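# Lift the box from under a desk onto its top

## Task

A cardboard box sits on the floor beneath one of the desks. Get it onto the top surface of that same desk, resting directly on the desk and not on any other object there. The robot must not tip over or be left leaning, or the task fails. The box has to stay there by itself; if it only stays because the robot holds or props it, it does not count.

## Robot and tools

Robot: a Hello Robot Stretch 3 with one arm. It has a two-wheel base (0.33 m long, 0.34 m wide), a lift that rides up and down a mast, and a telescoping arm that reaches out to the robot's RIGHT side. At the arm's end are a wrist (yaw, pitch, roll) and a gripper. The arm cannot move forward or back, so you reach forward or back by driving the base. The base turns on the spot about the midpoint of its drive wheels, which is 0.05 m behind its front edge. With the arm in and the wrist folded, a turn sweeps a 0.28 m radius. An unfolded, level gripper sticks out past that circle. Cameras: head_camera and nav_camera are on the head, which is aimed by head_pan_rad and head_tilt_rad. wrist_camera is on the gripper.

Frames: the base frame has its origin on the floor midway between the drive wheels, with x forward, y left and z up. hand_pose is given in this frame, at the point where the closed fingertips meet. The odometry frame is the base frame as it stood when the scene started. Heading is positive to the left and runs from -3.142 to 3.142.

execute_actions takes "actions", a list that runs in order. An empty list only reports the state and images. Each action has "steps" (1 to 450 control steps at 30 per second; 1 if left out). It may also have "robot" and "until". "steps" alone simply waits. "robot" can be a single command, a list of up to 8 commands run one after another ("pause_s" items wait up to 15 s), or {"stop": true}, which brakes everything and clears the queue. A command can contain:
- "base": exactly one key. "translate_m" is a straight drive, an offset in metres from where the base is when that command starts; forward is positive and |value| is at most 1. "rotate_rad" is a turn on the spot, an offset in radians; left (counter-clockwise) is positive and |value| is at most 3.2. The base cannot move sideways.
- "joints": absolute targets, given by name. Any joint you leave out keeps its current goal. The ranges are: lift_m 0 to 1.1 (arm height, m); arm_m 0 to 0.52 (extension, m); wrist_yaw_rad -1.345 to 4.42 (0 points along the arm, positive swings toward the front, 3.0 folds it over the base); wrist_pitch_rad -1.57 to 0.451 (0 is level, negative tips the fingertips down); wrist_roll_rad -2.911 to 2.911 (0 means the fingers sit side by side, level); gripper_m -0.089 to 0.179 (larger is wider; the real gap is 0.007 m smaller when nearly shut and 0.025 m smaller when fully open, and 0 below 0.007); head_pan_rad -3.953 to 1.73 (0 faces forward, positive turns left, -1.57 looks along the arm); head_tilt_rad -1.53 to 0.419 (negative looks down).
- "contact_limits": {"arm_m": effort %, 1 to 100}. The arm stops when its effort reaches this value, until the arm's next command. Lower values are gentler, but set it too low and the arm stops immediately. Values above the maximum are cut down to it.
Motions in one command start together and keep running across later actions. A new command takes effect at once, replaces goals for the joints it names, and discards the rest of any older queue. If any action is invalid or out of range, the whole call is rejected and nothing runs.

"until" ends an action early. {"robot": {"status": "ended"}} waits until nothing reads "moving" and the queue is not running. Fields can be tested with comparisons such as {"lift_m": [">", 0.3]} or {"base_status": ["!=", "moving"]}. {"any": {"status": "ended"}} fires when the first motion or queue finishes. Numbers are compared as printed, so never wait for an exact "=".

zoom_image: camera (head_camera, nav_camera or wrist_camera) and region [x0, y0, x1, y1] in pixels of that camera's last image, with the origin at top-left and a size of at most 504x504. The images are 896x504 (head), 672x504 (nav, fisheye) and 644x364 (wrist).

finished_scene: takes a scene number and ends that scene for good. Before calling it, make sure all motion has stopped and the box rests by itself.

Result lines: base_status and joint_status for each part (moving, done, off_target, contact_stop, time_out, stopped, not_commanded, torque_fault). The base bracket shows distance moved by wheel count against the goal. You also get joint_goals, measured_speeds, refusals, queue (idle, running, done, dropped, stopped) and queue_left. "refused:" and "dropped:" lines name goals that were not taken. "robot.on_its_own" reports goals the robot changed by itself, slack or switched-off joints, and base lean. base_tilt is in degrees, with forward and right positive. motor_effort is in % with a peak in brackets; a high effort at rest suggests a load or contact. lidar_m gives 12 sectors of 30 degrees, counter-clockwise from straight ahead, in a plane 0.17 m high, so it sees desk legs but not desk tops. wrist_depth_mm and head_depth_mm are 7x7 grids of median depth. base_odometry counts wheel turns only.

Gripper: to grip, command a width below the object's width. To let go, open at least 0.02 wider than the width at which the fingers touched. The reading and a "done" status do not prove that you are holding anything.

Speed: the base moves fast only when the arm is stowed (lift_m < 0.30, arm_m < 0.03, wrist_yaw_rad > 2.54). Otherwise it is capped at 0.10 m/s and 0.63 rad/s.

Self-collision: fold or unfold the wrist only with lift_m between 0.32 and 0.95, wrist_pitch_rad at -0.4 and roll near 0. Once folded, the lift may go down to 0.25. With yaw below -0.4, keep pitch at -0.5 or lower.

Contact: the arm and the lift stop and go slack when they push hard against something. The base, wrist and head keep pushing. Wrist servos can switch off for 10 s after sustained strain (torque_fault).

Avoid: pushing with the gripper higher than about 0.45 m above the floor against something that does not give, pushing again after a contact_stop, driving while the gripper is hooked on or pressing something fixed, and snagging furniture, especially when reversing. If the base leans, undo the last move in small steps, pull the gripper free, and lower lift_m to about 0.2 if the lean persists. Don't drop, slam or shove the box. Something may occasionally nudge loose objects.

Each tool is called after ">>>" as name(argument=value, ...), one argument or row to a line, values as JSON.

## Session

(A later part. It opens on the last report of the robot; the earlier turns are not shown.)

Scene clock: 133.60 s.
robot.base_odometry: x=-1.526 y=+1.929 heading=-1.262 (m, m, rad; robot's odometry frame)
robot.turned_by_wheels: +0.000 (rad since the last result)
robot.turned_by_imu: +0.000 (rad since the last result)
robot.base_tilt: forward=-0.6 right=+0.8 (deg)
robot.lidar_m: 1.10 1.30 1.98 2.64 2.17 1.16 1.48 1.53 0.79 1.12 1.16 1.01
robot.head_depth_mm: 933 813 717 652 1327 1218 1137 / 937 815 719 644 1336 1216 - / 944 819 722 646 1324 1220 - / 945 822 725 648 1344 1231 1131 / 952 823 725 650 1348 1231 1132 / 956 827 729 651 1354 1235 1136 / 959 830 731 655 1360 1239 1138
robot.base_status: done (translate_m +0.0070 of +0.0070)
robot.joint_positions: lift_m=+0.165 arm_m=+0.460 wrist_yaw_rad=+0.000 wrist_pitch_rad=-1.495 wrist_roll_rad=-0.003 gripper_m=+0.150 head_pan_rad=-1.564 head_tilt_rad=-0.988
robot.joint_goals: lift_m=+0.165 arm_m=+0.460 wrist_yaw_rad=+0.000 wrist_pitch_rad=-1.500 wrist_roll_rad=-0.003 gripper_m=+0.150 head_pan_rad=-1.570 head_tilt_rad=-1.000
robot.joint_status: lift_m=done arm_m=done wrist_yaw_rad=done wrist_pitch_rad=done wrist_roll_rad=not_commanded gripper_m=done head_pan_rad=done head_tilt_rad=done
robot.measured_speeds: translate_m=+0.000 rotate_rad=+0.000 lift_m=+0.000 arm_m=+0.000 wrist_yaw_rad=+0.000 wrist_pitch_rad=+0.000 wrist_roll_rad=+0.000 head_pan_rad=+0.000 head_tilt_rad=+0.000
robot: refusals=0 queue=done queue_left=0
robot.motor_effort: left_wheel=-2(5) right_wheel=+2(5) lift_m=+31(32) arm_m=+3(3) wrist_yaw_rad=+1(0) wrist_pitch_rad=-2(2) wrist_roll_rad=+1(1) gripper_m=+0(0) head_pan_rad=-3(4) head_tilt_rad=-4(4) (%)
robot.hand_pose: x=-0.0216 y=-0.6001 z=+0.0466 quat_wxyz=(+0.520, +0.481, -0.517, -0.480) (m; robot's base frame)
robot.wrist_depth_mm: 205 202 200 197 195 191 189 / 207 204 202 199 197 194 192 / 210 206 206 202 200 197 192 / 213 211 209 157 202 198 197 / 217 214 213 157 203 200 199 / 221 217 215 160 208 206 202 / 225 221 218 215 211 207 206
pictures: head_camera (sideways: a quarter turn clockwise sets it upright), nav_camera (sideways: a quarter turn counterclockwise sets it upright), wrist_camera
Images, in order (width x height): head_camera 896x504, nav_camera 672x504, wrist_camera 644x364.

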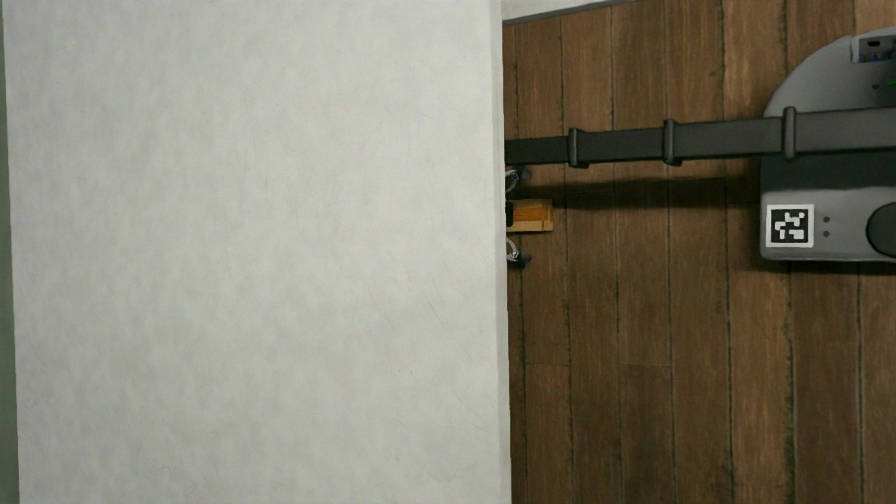

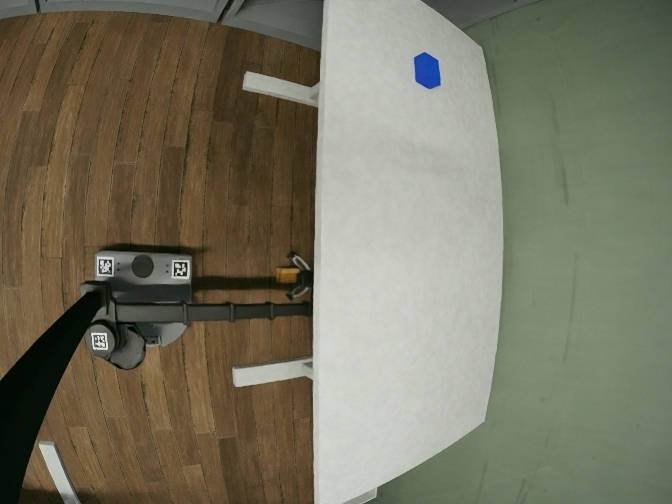

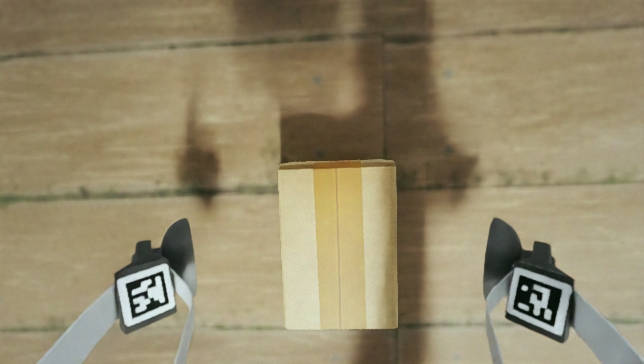

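>>> execute_actions(
  actions=[
    {"robot":[{"joints":{"lift_m":0.145}},{"joints":{"gripper_m":0.03}},{"joints":{"lift_m":0.2}}],"steps":450,"until":{"robot":{"status":"ended"}}},
  ],
)

Scene clock: 143.47 s.
robot.base_odometry: x=-1.526 y=+1.929 heading=-1.262 (m, m, rad; robot's odometry frame)
robot.turned_by_wheels: +0.000 (rad since the last result)
robot.turned_by_imu: +0.000 (rad since the last result)
robot.base_tilt: forward=-0.6 right=+0.9 (deg)
robot.lidar_m: 1.10 1.30 1.97 2.64 2.17 1.17 1.48 1.53 0.79 1.12 1.15 1.01
robot.head_depth_mm: 934 809 714 651 1325 1218 1129 / 939 815 718 641 1339 1222 - / 942 818 722 645 1322 1228 - / 947 821 726 648 1333 1227 1126 / 948 823 727 650 1350 1228 1138 / 958 825 730 652 1354 1232 1132 / 959 833 730 654 1356 1235 1137
robot.base_status: done (translate_m +0.0070 of +0.0070)
robot.joint_positions: lift_m=+0.200 arm_m=+0.460 wrist_yaw_rad=+0.000 wrist_pitch_rad=-1.495 wrist_roll_rad=-0.003 gripper_m=+0.031 head_pan_rad=-1.564 head_tilt_rad=-0.988
robot.joint_goals: lift_m=+0.200 arm_m=+0.460 wrist_yaw_rad=+0.000 wrist_pitch_rad=-1.500 wrist_roll_rad=-0.003 gripper_m=+0.030 head_pan_rad=-1.570 head_tilt_rad=-1.000
robot.joint_status: lift_m=done arm_m=done wrist_yaw_rad=done wrist_pitch_rad=done wrist_roll_rad=not_commanded gripper_m=done head_pan_rad=done head_tilt_rad=done
robot.measured_speeds: translate_m=+0.000 rotate_rad=+0.000 lift_m=+0.000 arm_m=+0.000 wrist_yaw_rad=+0.000 wrist_pitch_rad=+0.000 wrist_roll_rad=+0.000 head_pan_rad=+0.000 head_tilt_rad=+0.000
robot: refusals=0 queue=done queue_left=0
robot.motor_effort: left_wheel=-2(2) right_wheel=+3(3) lift_m=+43(45) arm_m=+3(3) wrist_yaw_rad=-1(0) wrist_pitch_rad=-2(2) wrist_roll_rad=+1(1) gripper_m=-12(88) head_pan_rad=-4(4) head_tilt_rad=-4(5) (%)
robot.hand_pose: x=-0.0216 y=-0.6001 z=+0.0812 quat_wxyz=(+0.520, +0.481, -0.517, -0.480) (m; robot's base frame)
robot.wrist_depth_mm: 238 236 232 228 225 224 220 / 242 239 237 234 228 226 223 / 246 243 239 236 233 230 228 / 250 247 243 133 233 234 229 / 251 249 248 134 133 237 233 / 257 251 - 137 135 240 236 / 263 258 253 139 246 244 240
pictures: head_camera (sideways: a quarter turn clockwise sets it upright), nav_camera (sideways: a quarter turn counterclockwise sets it upright), wrist_camera
Images, in order (width x height): head_camera 896x504, nav_camera 672x504, wrist_camera 644x364.

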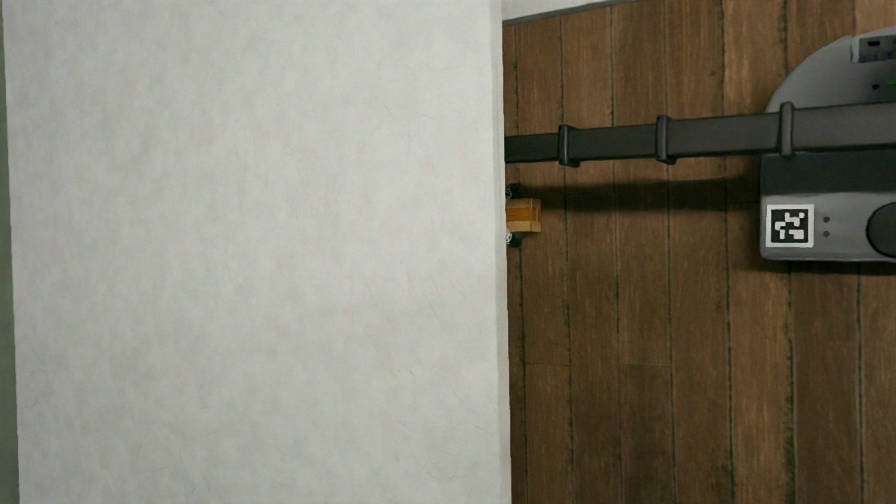

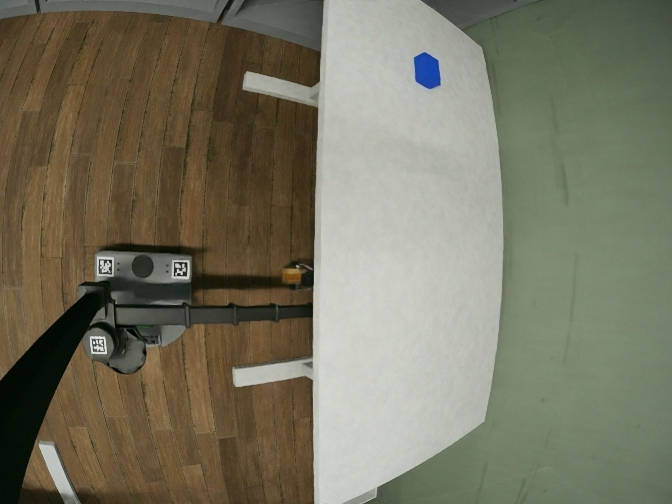

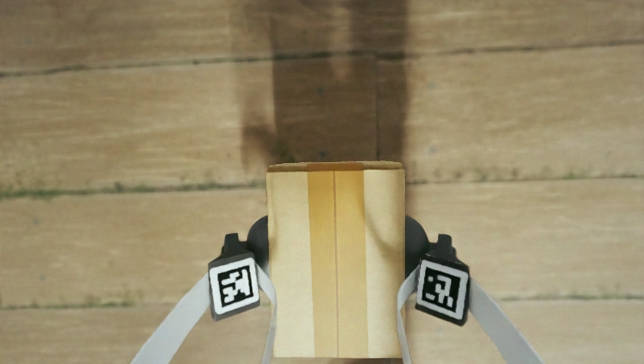

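>>> execute_actions(
  actions=[
    {"robot":[{"joints":{"lift_m":0.4,"arm_m":0.12}},{"joints":{"lift_m":0.45,"arm_m":0.02}},{"joints":{"lift_m":0.6}}],"steps":450,"until":{"robot":{"status":"ended"}}},
  ],
)

Scene clock: 159.70 s.
robot.base_odometry: x=-1.526 y=+1.929 heading=-1.262 (m, m, rad; robot's odometry frame)
robot.turned_by_wheels: +0.000 (rad since the last result)
robot.turned_by_imu: +0.000 (rad since the last result)
robot.base_tilt: forward=-0.5 right=+0.8 (deg)
robot.lidar_m: 1.10 1.30 1.97 2.64 2.17 1.17 1.48 1.52 0.79 1.12 1.16 1.01
robot.head_depth_mm: 934 812 718 650 1326 - - / 938 816 720 644 1356 - - / 943 820 722 646 1357 - - / 949 823 723 648 1349 1234 1126 / 952 825 728 649 1344 1230 1133 / 957 830 729 652 1350 1234 1138 / 963 832 732 655 1354 1238 1137
robot.base_status: done (translate_m +0.0070 of +0.0070)
robot.joint_positions: lift_m=+0.600 arm_m=+0.020 wrist_yaw_rad=+0.000 wrist_pitch_rad=-1.495 wrist_roll_rad=-0.003 gripper_m=+0.031 head_pan_rad=-1.564 head_tilt_rad=-0.988
robot.joint_goals: lift_m=+0.600 arm_m=+0.020 wrist_yaw_rad=+0.000 wrist_pitch_rad=-1.500 wrist_roll_rad=-0.003 gripper_m=+0.030 head_pan_rad=-1.570 head_tilt_rad=-1.000
robot.joint_status: lift_m=done arm_m=done wrist_yaw_rad=done wrist_pitch_rad=done wrist_roll_rad=not_commanded gripper_m=done head_pan_rad=done head_tilt_rad=done
robot.measured_speeds: translate_m=+0.000 rotate_rad=+0.000 lift_m=+0.000 arm_m=+0.000 wrist_yaw_rad=+0.000 wrist_pitch_rad=+0.000 wrist_roll_rad=+0.000 head_pan_rad=+0.000 head_tilt_rad=+0.000
robot: refusals=0 queue=done queue_left=0
robot.motor_effort: left_wheel=-2(2) right_wheel=+1(2) lift_m=+43(46) arm_m=-3(3) wrist_yaw_rad=+0(0) wrist_pitch_rad=-2(2) wrist_roll_rad=+1(1) gripper_m=-12(12) head_pan_rad=-3(4) head_tilt_rad=-5(5) (%)
robot.hand_pose: x=-0.0216 y=-0.1606 z=+0.4812 quat_wxyz=(+0.520, +0.482, -0.517, -0.480) (m; robot's base frame)
robot.wrist_depth_mm: 625 624 607 606 598 582 578 / 638 631 630 619 613 599 588 / 642 634 629 634 612 600 596 / 657 656 651 133 161 613 610 / 668 662 646 134 133 617 629 / 692 664 - 137 135 632 616 / 693 684 680 138 - 631 627
pictures: head_camera (sideways: a quarter turn clockwise sets it upright), nav_camera (sideways: a quarter turn counterclockwise sets it upright), wrist_camera
Images, in order (width x height): head_camera 896x504, nav_camera 672x504, wrist_camera 644x364.

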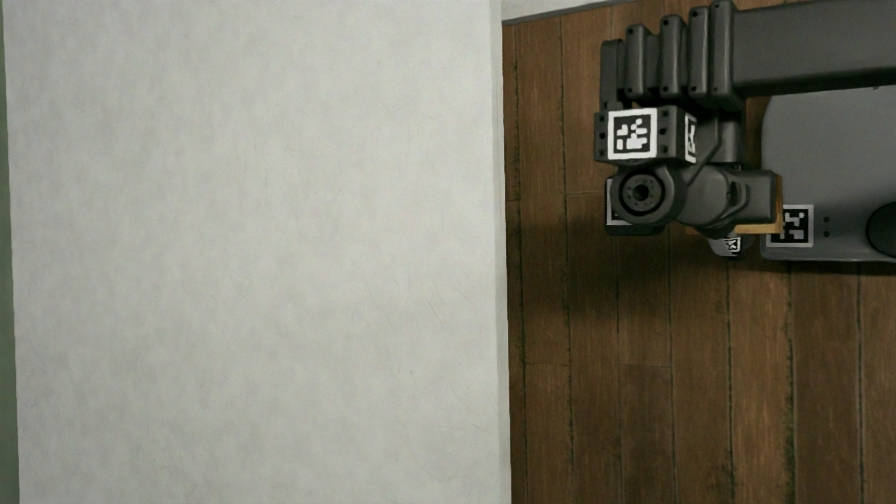

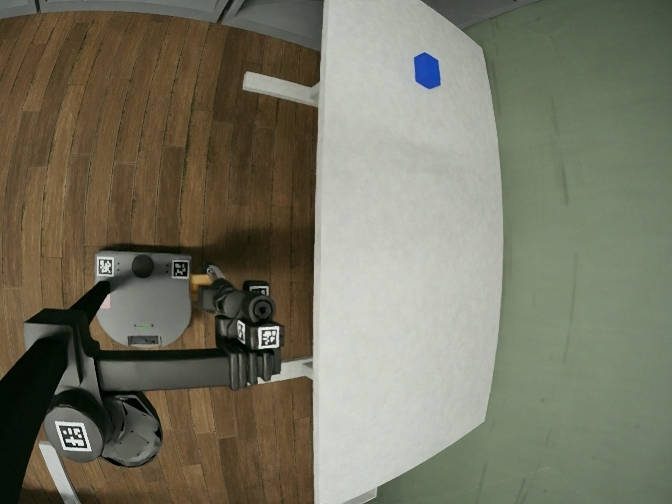

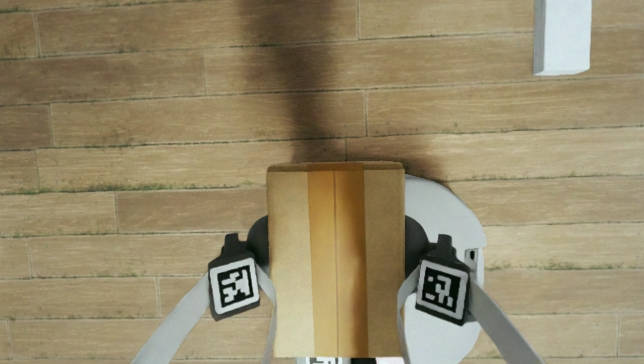

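Clear of the edge.

>>> execute_actions(
  actions=[
    {"robot":[{"joints":{"lift_m":0.96}},{"joints":{"arm_m":0.42}}],"steps":450,"until":{"robot":{"status":"ended"}}},
  ],
)

Scene clock: 171.07 s.
robot.base_odometry: x=-1.526 y=+1.929 heading=-1.262 (m, m, rad; robot's odometry frame)
robot.turned_by_wheels: +0.000 (rad since the last result)
robot.turned_by_imu: +0.000 (rad since the last result)
robot.base_tilt: forward=-0.6 right=+0.9 (deg)
robot.lidar_m: 1.10 1.29 1.98 2.64 2.17 1.16 1.48 1.53 0.79 1.12 1.15 1.01
robot.head_depth_mm: 933 811 719 652 1328 1220 1136 / 939 812 720 644 1333 1220 - / 899 626 720 645 1331 1222 - / 926 802 725 649 1346 1226 1132 / 954 824 725 650 1349 1227 1132 / 954 827 730 654 1354 1228 1128 / 960 833 733 654 1355 1239 1139
robot.base_status: done (translate_m +0.0070 of +0.0070)
robot.joint_positions: lift_m=+0.960 arm_m=+0.420 wrist_yaw_rad=+0.000 wrist_pitch_rad=-1.495 wrist_roll_rad=-0.003 gripper_m=+0.031 head_pan_rad=-1.564 head_tilt_rad=-0.988
robot.joint_goals: lift_m=+0.960 arm_m=+0.420 wrist_yaw_rad=+0.000 wrist_pitch_rad=-1.500 wrist_roll_rad=-0.003 gripper_m=+0.030 head_pan_rad=-1.570 head_tilt_rad=-1.000
robot.joint_status: lift_m=done arm_m=done wrist_yaw_rad=done wrist_pitch_rad=done wrist_roll_rad=not_commanded gripper_m=done head_pan_rad=done head_tilt_rad=done
robot.measured_speeds: translate_m=+0.000 rotate_rad=+0.000 lift_m=+0.000 arm_m=+0.000 wrist_yaw_rad=+0.000 wrist_pitch_rad=+0.000 wrist_roll_rad=+0.000 head_pan_rad=+0.000 head_tilt_rad=+0.000
robot: refusals=0 queue=done queue_left=0
robot.motor_effort: left_wheel=-2(2) right_wheel=+2(2) lift_m=+43(44) arm_m=+2(3) wrist_yaw_rad=+1(0) wrist_pitch_rad=-2(2) wrist_roll_rad=+1(1) gripper_m=-12(13) head_pan_rad=-3(5) head_tilt_rad=-4(5) (%)
robot.hand_pose: x=-0.0216 y=-0.5600 z=+0.8412 quat_wxyz=(+0.519, +0.481, -0.517, -0.480) (m; robot's base frame)
robot.wrist_depth_mm: 276 273 268 266 265 262 257 / 283 278 274 271 267 263 262 / 285 285 281 275 274 268 264 / 291 286 284 133 272 271 268 / 293 291 285 134 134 275 273 / 300 297 - 137 136 277 276 / 305 301 296 138 286 283 279
pictures: head_camera (sideways: a quarter turn clockwise sets it upright), nav_camera (sideways: a quarter turn counterclockwise sets it upright), wrist_camera
Images, in order (width x height): head_camera 896x504, nav_camera 672x504, wrist_camera 644x364.

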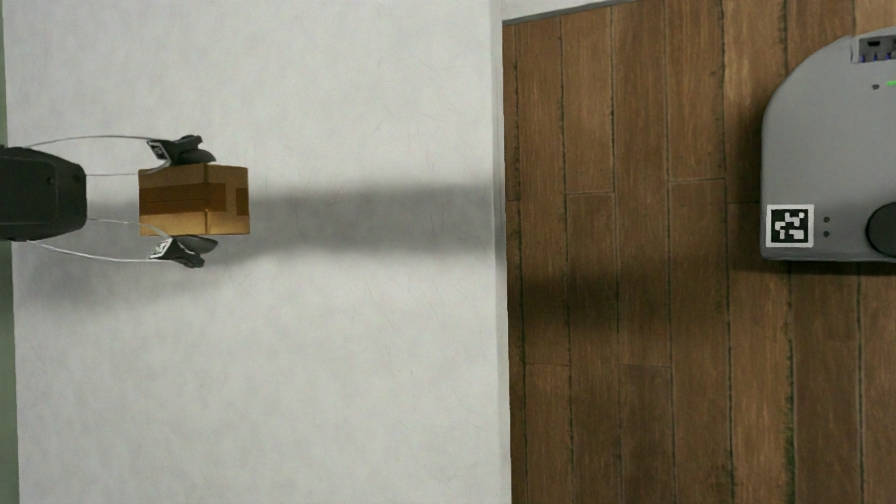

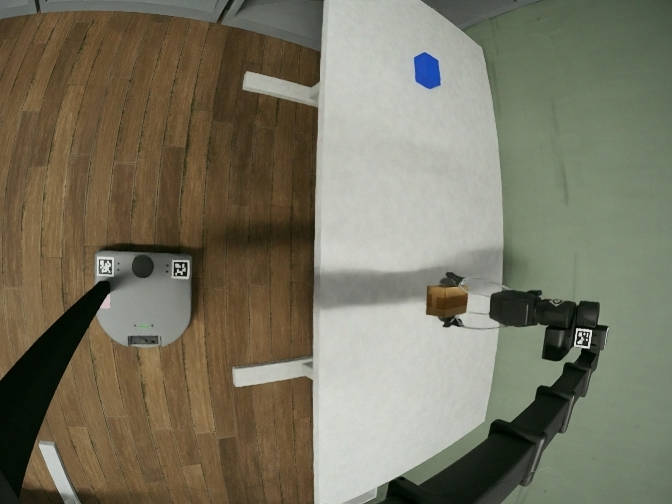

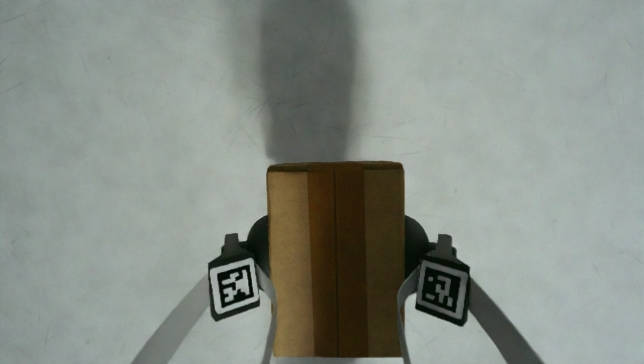

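>>> execute_actions(
  actions=[
    {"robot":[{"joints":{"lift_m":0.885}},{"joints":{"lift_m":0.869}}],"steps":450,"until":{"robot":{"status":"ended"}}},
  ],
)

Scene clock: 178.97 s.
robot.base_odometry: x=-1.526 y=+1.929 heading=-1.262 (m, m, rad; robot's odometry frame)
robot.turned_by_wheels: +0.000 (rad since the last result)
robot.turned_by_imu: +0.000 (rad since the last result)
robot.base_tilt: forward=-0.5 right=+0.8 (deg)
robot.lidar_m: 1.10 1.30 1.98 2.64 2.17 1.16 1.48 1.52 0.79 1.12 1.16 1.01
robot.head_depth_mm: - 797 705 650 1327 1218 1138 / 919 813 718 643 1342 1217 - / - 805 700 645 1336 1221 - / 951 819 712 647 1345 1223 1137 / 952 825 728 649 1350 1230 1135 / 953 829 730 652 1354 1232 1131 / 959 829 732 654 1348 1239 1137
robot.base_status: done (translate_m +0.0070 of +0.0070)
robot.joint_positions: lift_m=+0.869 arm_m=+0.420 wrist_yaw_rad=+0.000 wrist_pitch_rad=-1.495 wrist_roll_rad=-0.003 gripper_m=+0.031 head_pan_rad=-1.564 head_tilt_rad=-0.988
robot.joint_goals: lift_m=+0.869 arm_m=+0.420 wrist_yaw_rad=+0.000 wrist_pitch_rad=-1.500 wrist_roll_rad=-0.003 gripper_m=+0.030 head_pan_rad=-1.570 head_tilt_rad=-1.000
robot.joint_status: lift_m=done arm_m=done wrist_yaw_rad=done wrist_pitch_rad=done wrist_roll_rad=not_commanded gripper_m=done head_pan_rad=done head_tilt_rad=done
robot.measured_speeds: translate_m=+0.000 rotate_rad=+0.000 lift_m=+0.000 arm_m=+0.000 wrist_yaw_rad=+0.000 wrist_pitch_rad=+0.000 wrist_roll_rad=+0.000 head_pan_rad=+0.000 head_tilt_rad=+0.000
robot: refusals=0 queue=done queue_left=0
robot.motor_effort: left_wheel=-2(2) right_wheel=+2(2) lift_m=+32(43) arm_m=+3(3) wrist_yaw_rad=+1(0) wrist_pitch_rad=-2(2) wrist_roll_rad=+0(0) gripper_m=-13(12) head_pan_rad=-4(4) head_tilt_rad=-5(5) (%)
robot.hand_pose: x=-0.0216 y=-0.5600 z=+0.7505 quat_wxyz=(+0.519, +0.481, -0.517, -0.480) (m; robot's base frame)
robot.wrist_depth_mm: 188 186 184 181 179 177 174 / 191 189 186 184 182 179 176 / 194 191 189 186 184 182 179 / 197 195 192 133 186 184 181 / 199 200 194 135 134 186 185 / 204 202 - 136 135 189 188 / 207 204 203 139 195 191 189
pictures: head_camera (sideways: a quarter turn clockwise sets it upright), nav_camera (sideways: a quarter turn counterclockwise sets it upright), wrist_camera
Images, in order (width x height): head_camera 896x504, nav_camera 672x504, wrist_camera 644x364.

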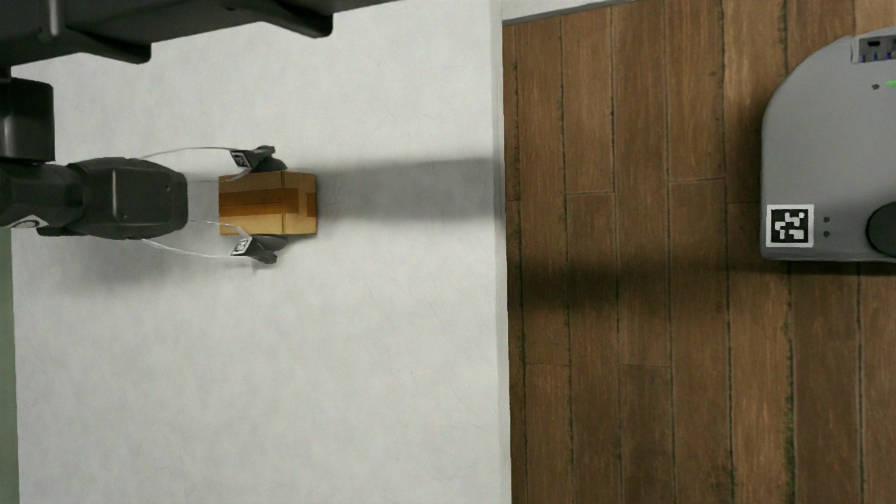

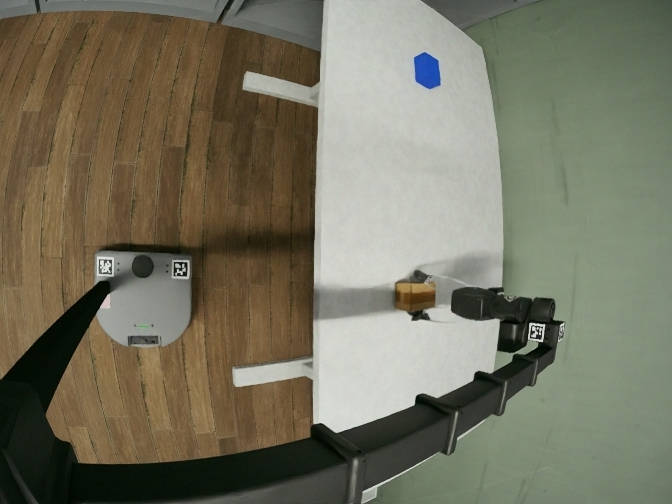

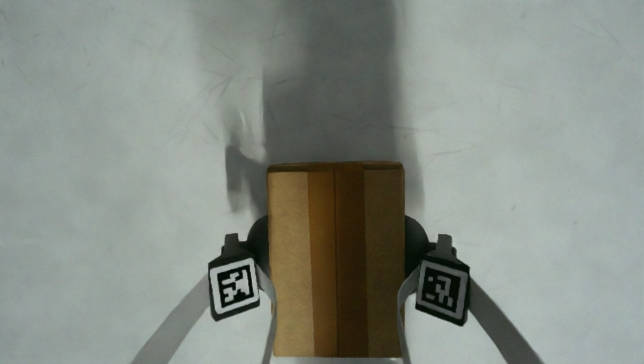

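>>> execute_actions(
  actions=[
    {"robot":[{"joints":{"lift_m":0.865}},{"joints":{"gripper_m":0.13}},{"joints":{"lift_m":0.95}}],"steps":450,"until":{"robot":{"status":"ended"}}},
  ],
)

Scene clock: 187.70 s.
robot.base_odometry: x=-1.526 y=+1.929 heading=-1.262 (m, m, rad; robot's odometry frame)
robot.turned_by_wheels: +0.000 (rad since the last result)
robot.turned_by_imu: +0.000 (rad since the last result)
robot.base_tilt: forward=-0.6 right=+0.9 (deg)
robot.lidar_m: 1.10 1.30 1.97 2.64 2.17 1.16 1.48 1.52 0.78 1.12 1.16 1.01
robot.head_depth_mm: 934 808 715 651 1334 1218 1133 / 940 816 720 644 1341 1218 - / 901 818 699 646 1349 1222 - / 925 820 715 647 1344 1231 1130 / 949 827 728 650 1357 1231 1133 / 955 828 728 651 1349 1228 1135 / 959 831 732 654 1358 1237 1141
robot.base_status: done (translate_m +0.0070 of +0.0070)
robot.joint_positions: lift_m=+0.950 arm_m=+0.420 wrist_yaw_rad=+0.000 wrist_pitch_rad=-1.495 wrist_roll_rad=-0.003 gripper_m=+0.130 head_pan_rad=-1.564 head_tilt_rad=-0.988
robot.joint_goals: lift_m=+0.950 arm_m=+0.420 wrist_yaw_rad=+0.000 wrist_pitch_rad=-1.500 wrist_roll_rad=-0.003 gripper_m=+0.130 head_pan_rad=-1.570 head_tilt_rad=-1.000
robot.joint_status: lift_m=done arm_m=done wrist_yaw_rad=done wrist_pitch_rad=done wrist_roll_rad=not_commanded gripper_m=done head_pan_rad=done head_tilt_rad=done
robot.measured_speeds: translate_m=+0.000 rotate_rad=+0.000 lift_m=+0.000 arm_m=+0.000 wrist_yaw_rad=+0.000 wrist_pitch_rad=+0.000 wrist_roll_rad=+0.000 head_pan_rad=+0.000 head_tilt_rad=+0.000
robot: refusals=0 queue=done queue_left=0
robot.motor_effort: left_wheel=-2(2) right_wheel=+2(1) lift_m=+42(44) arm_m=+3(3) wrist_yaw_rad=-1(0) wrist_pitch_rad=-2(2) wrist_roll_rad=+0(1) gripper_m=+0(81) head_pan_rad=-4(4) head_tilt_rad=-4(4) (%)
robot.hand_pose: x=-0.0216 y=-0.5600 z=+0.8312 quat_wxyz=(+0.519, +0.481, -0.517, -0.480) (m; robot's base frame)
robot.wrist_depth_mm: 268 265 261 257 255 249 247 / 271 268 263 262 259 255 250 / 278 273 269 264 263 256 256 / 282 279 273 220 264 262 259 / 287 281 278 223 267 267 262 / 287 286 282 277 274 - 267 / 294 290 286 283 274 272 269
pictures: head_camera (sideways: a quarter turn clockwise sets it upright), nav_camera (sideways: a quarter turn counterclockwise sets it upright), wrist_camera
Images, in order (width x height): head_camera 896x504, nav_camera 672x504, wrist_camera 644x364.

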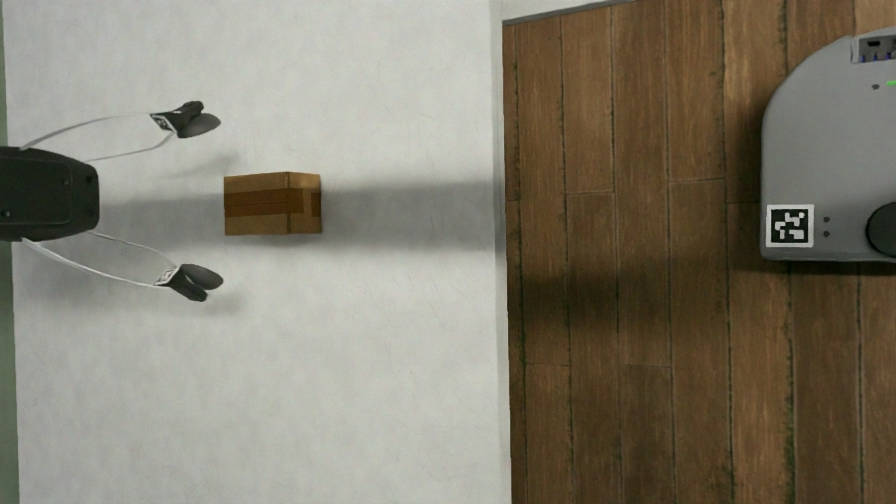

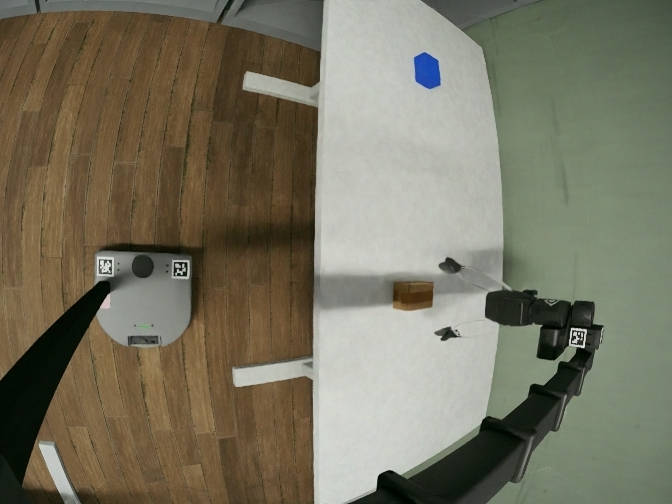

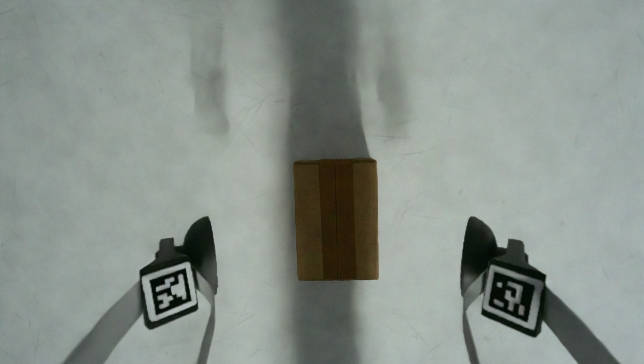

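>>> finished_scene(
  scene=1,
)

The scene is finished: the task was done.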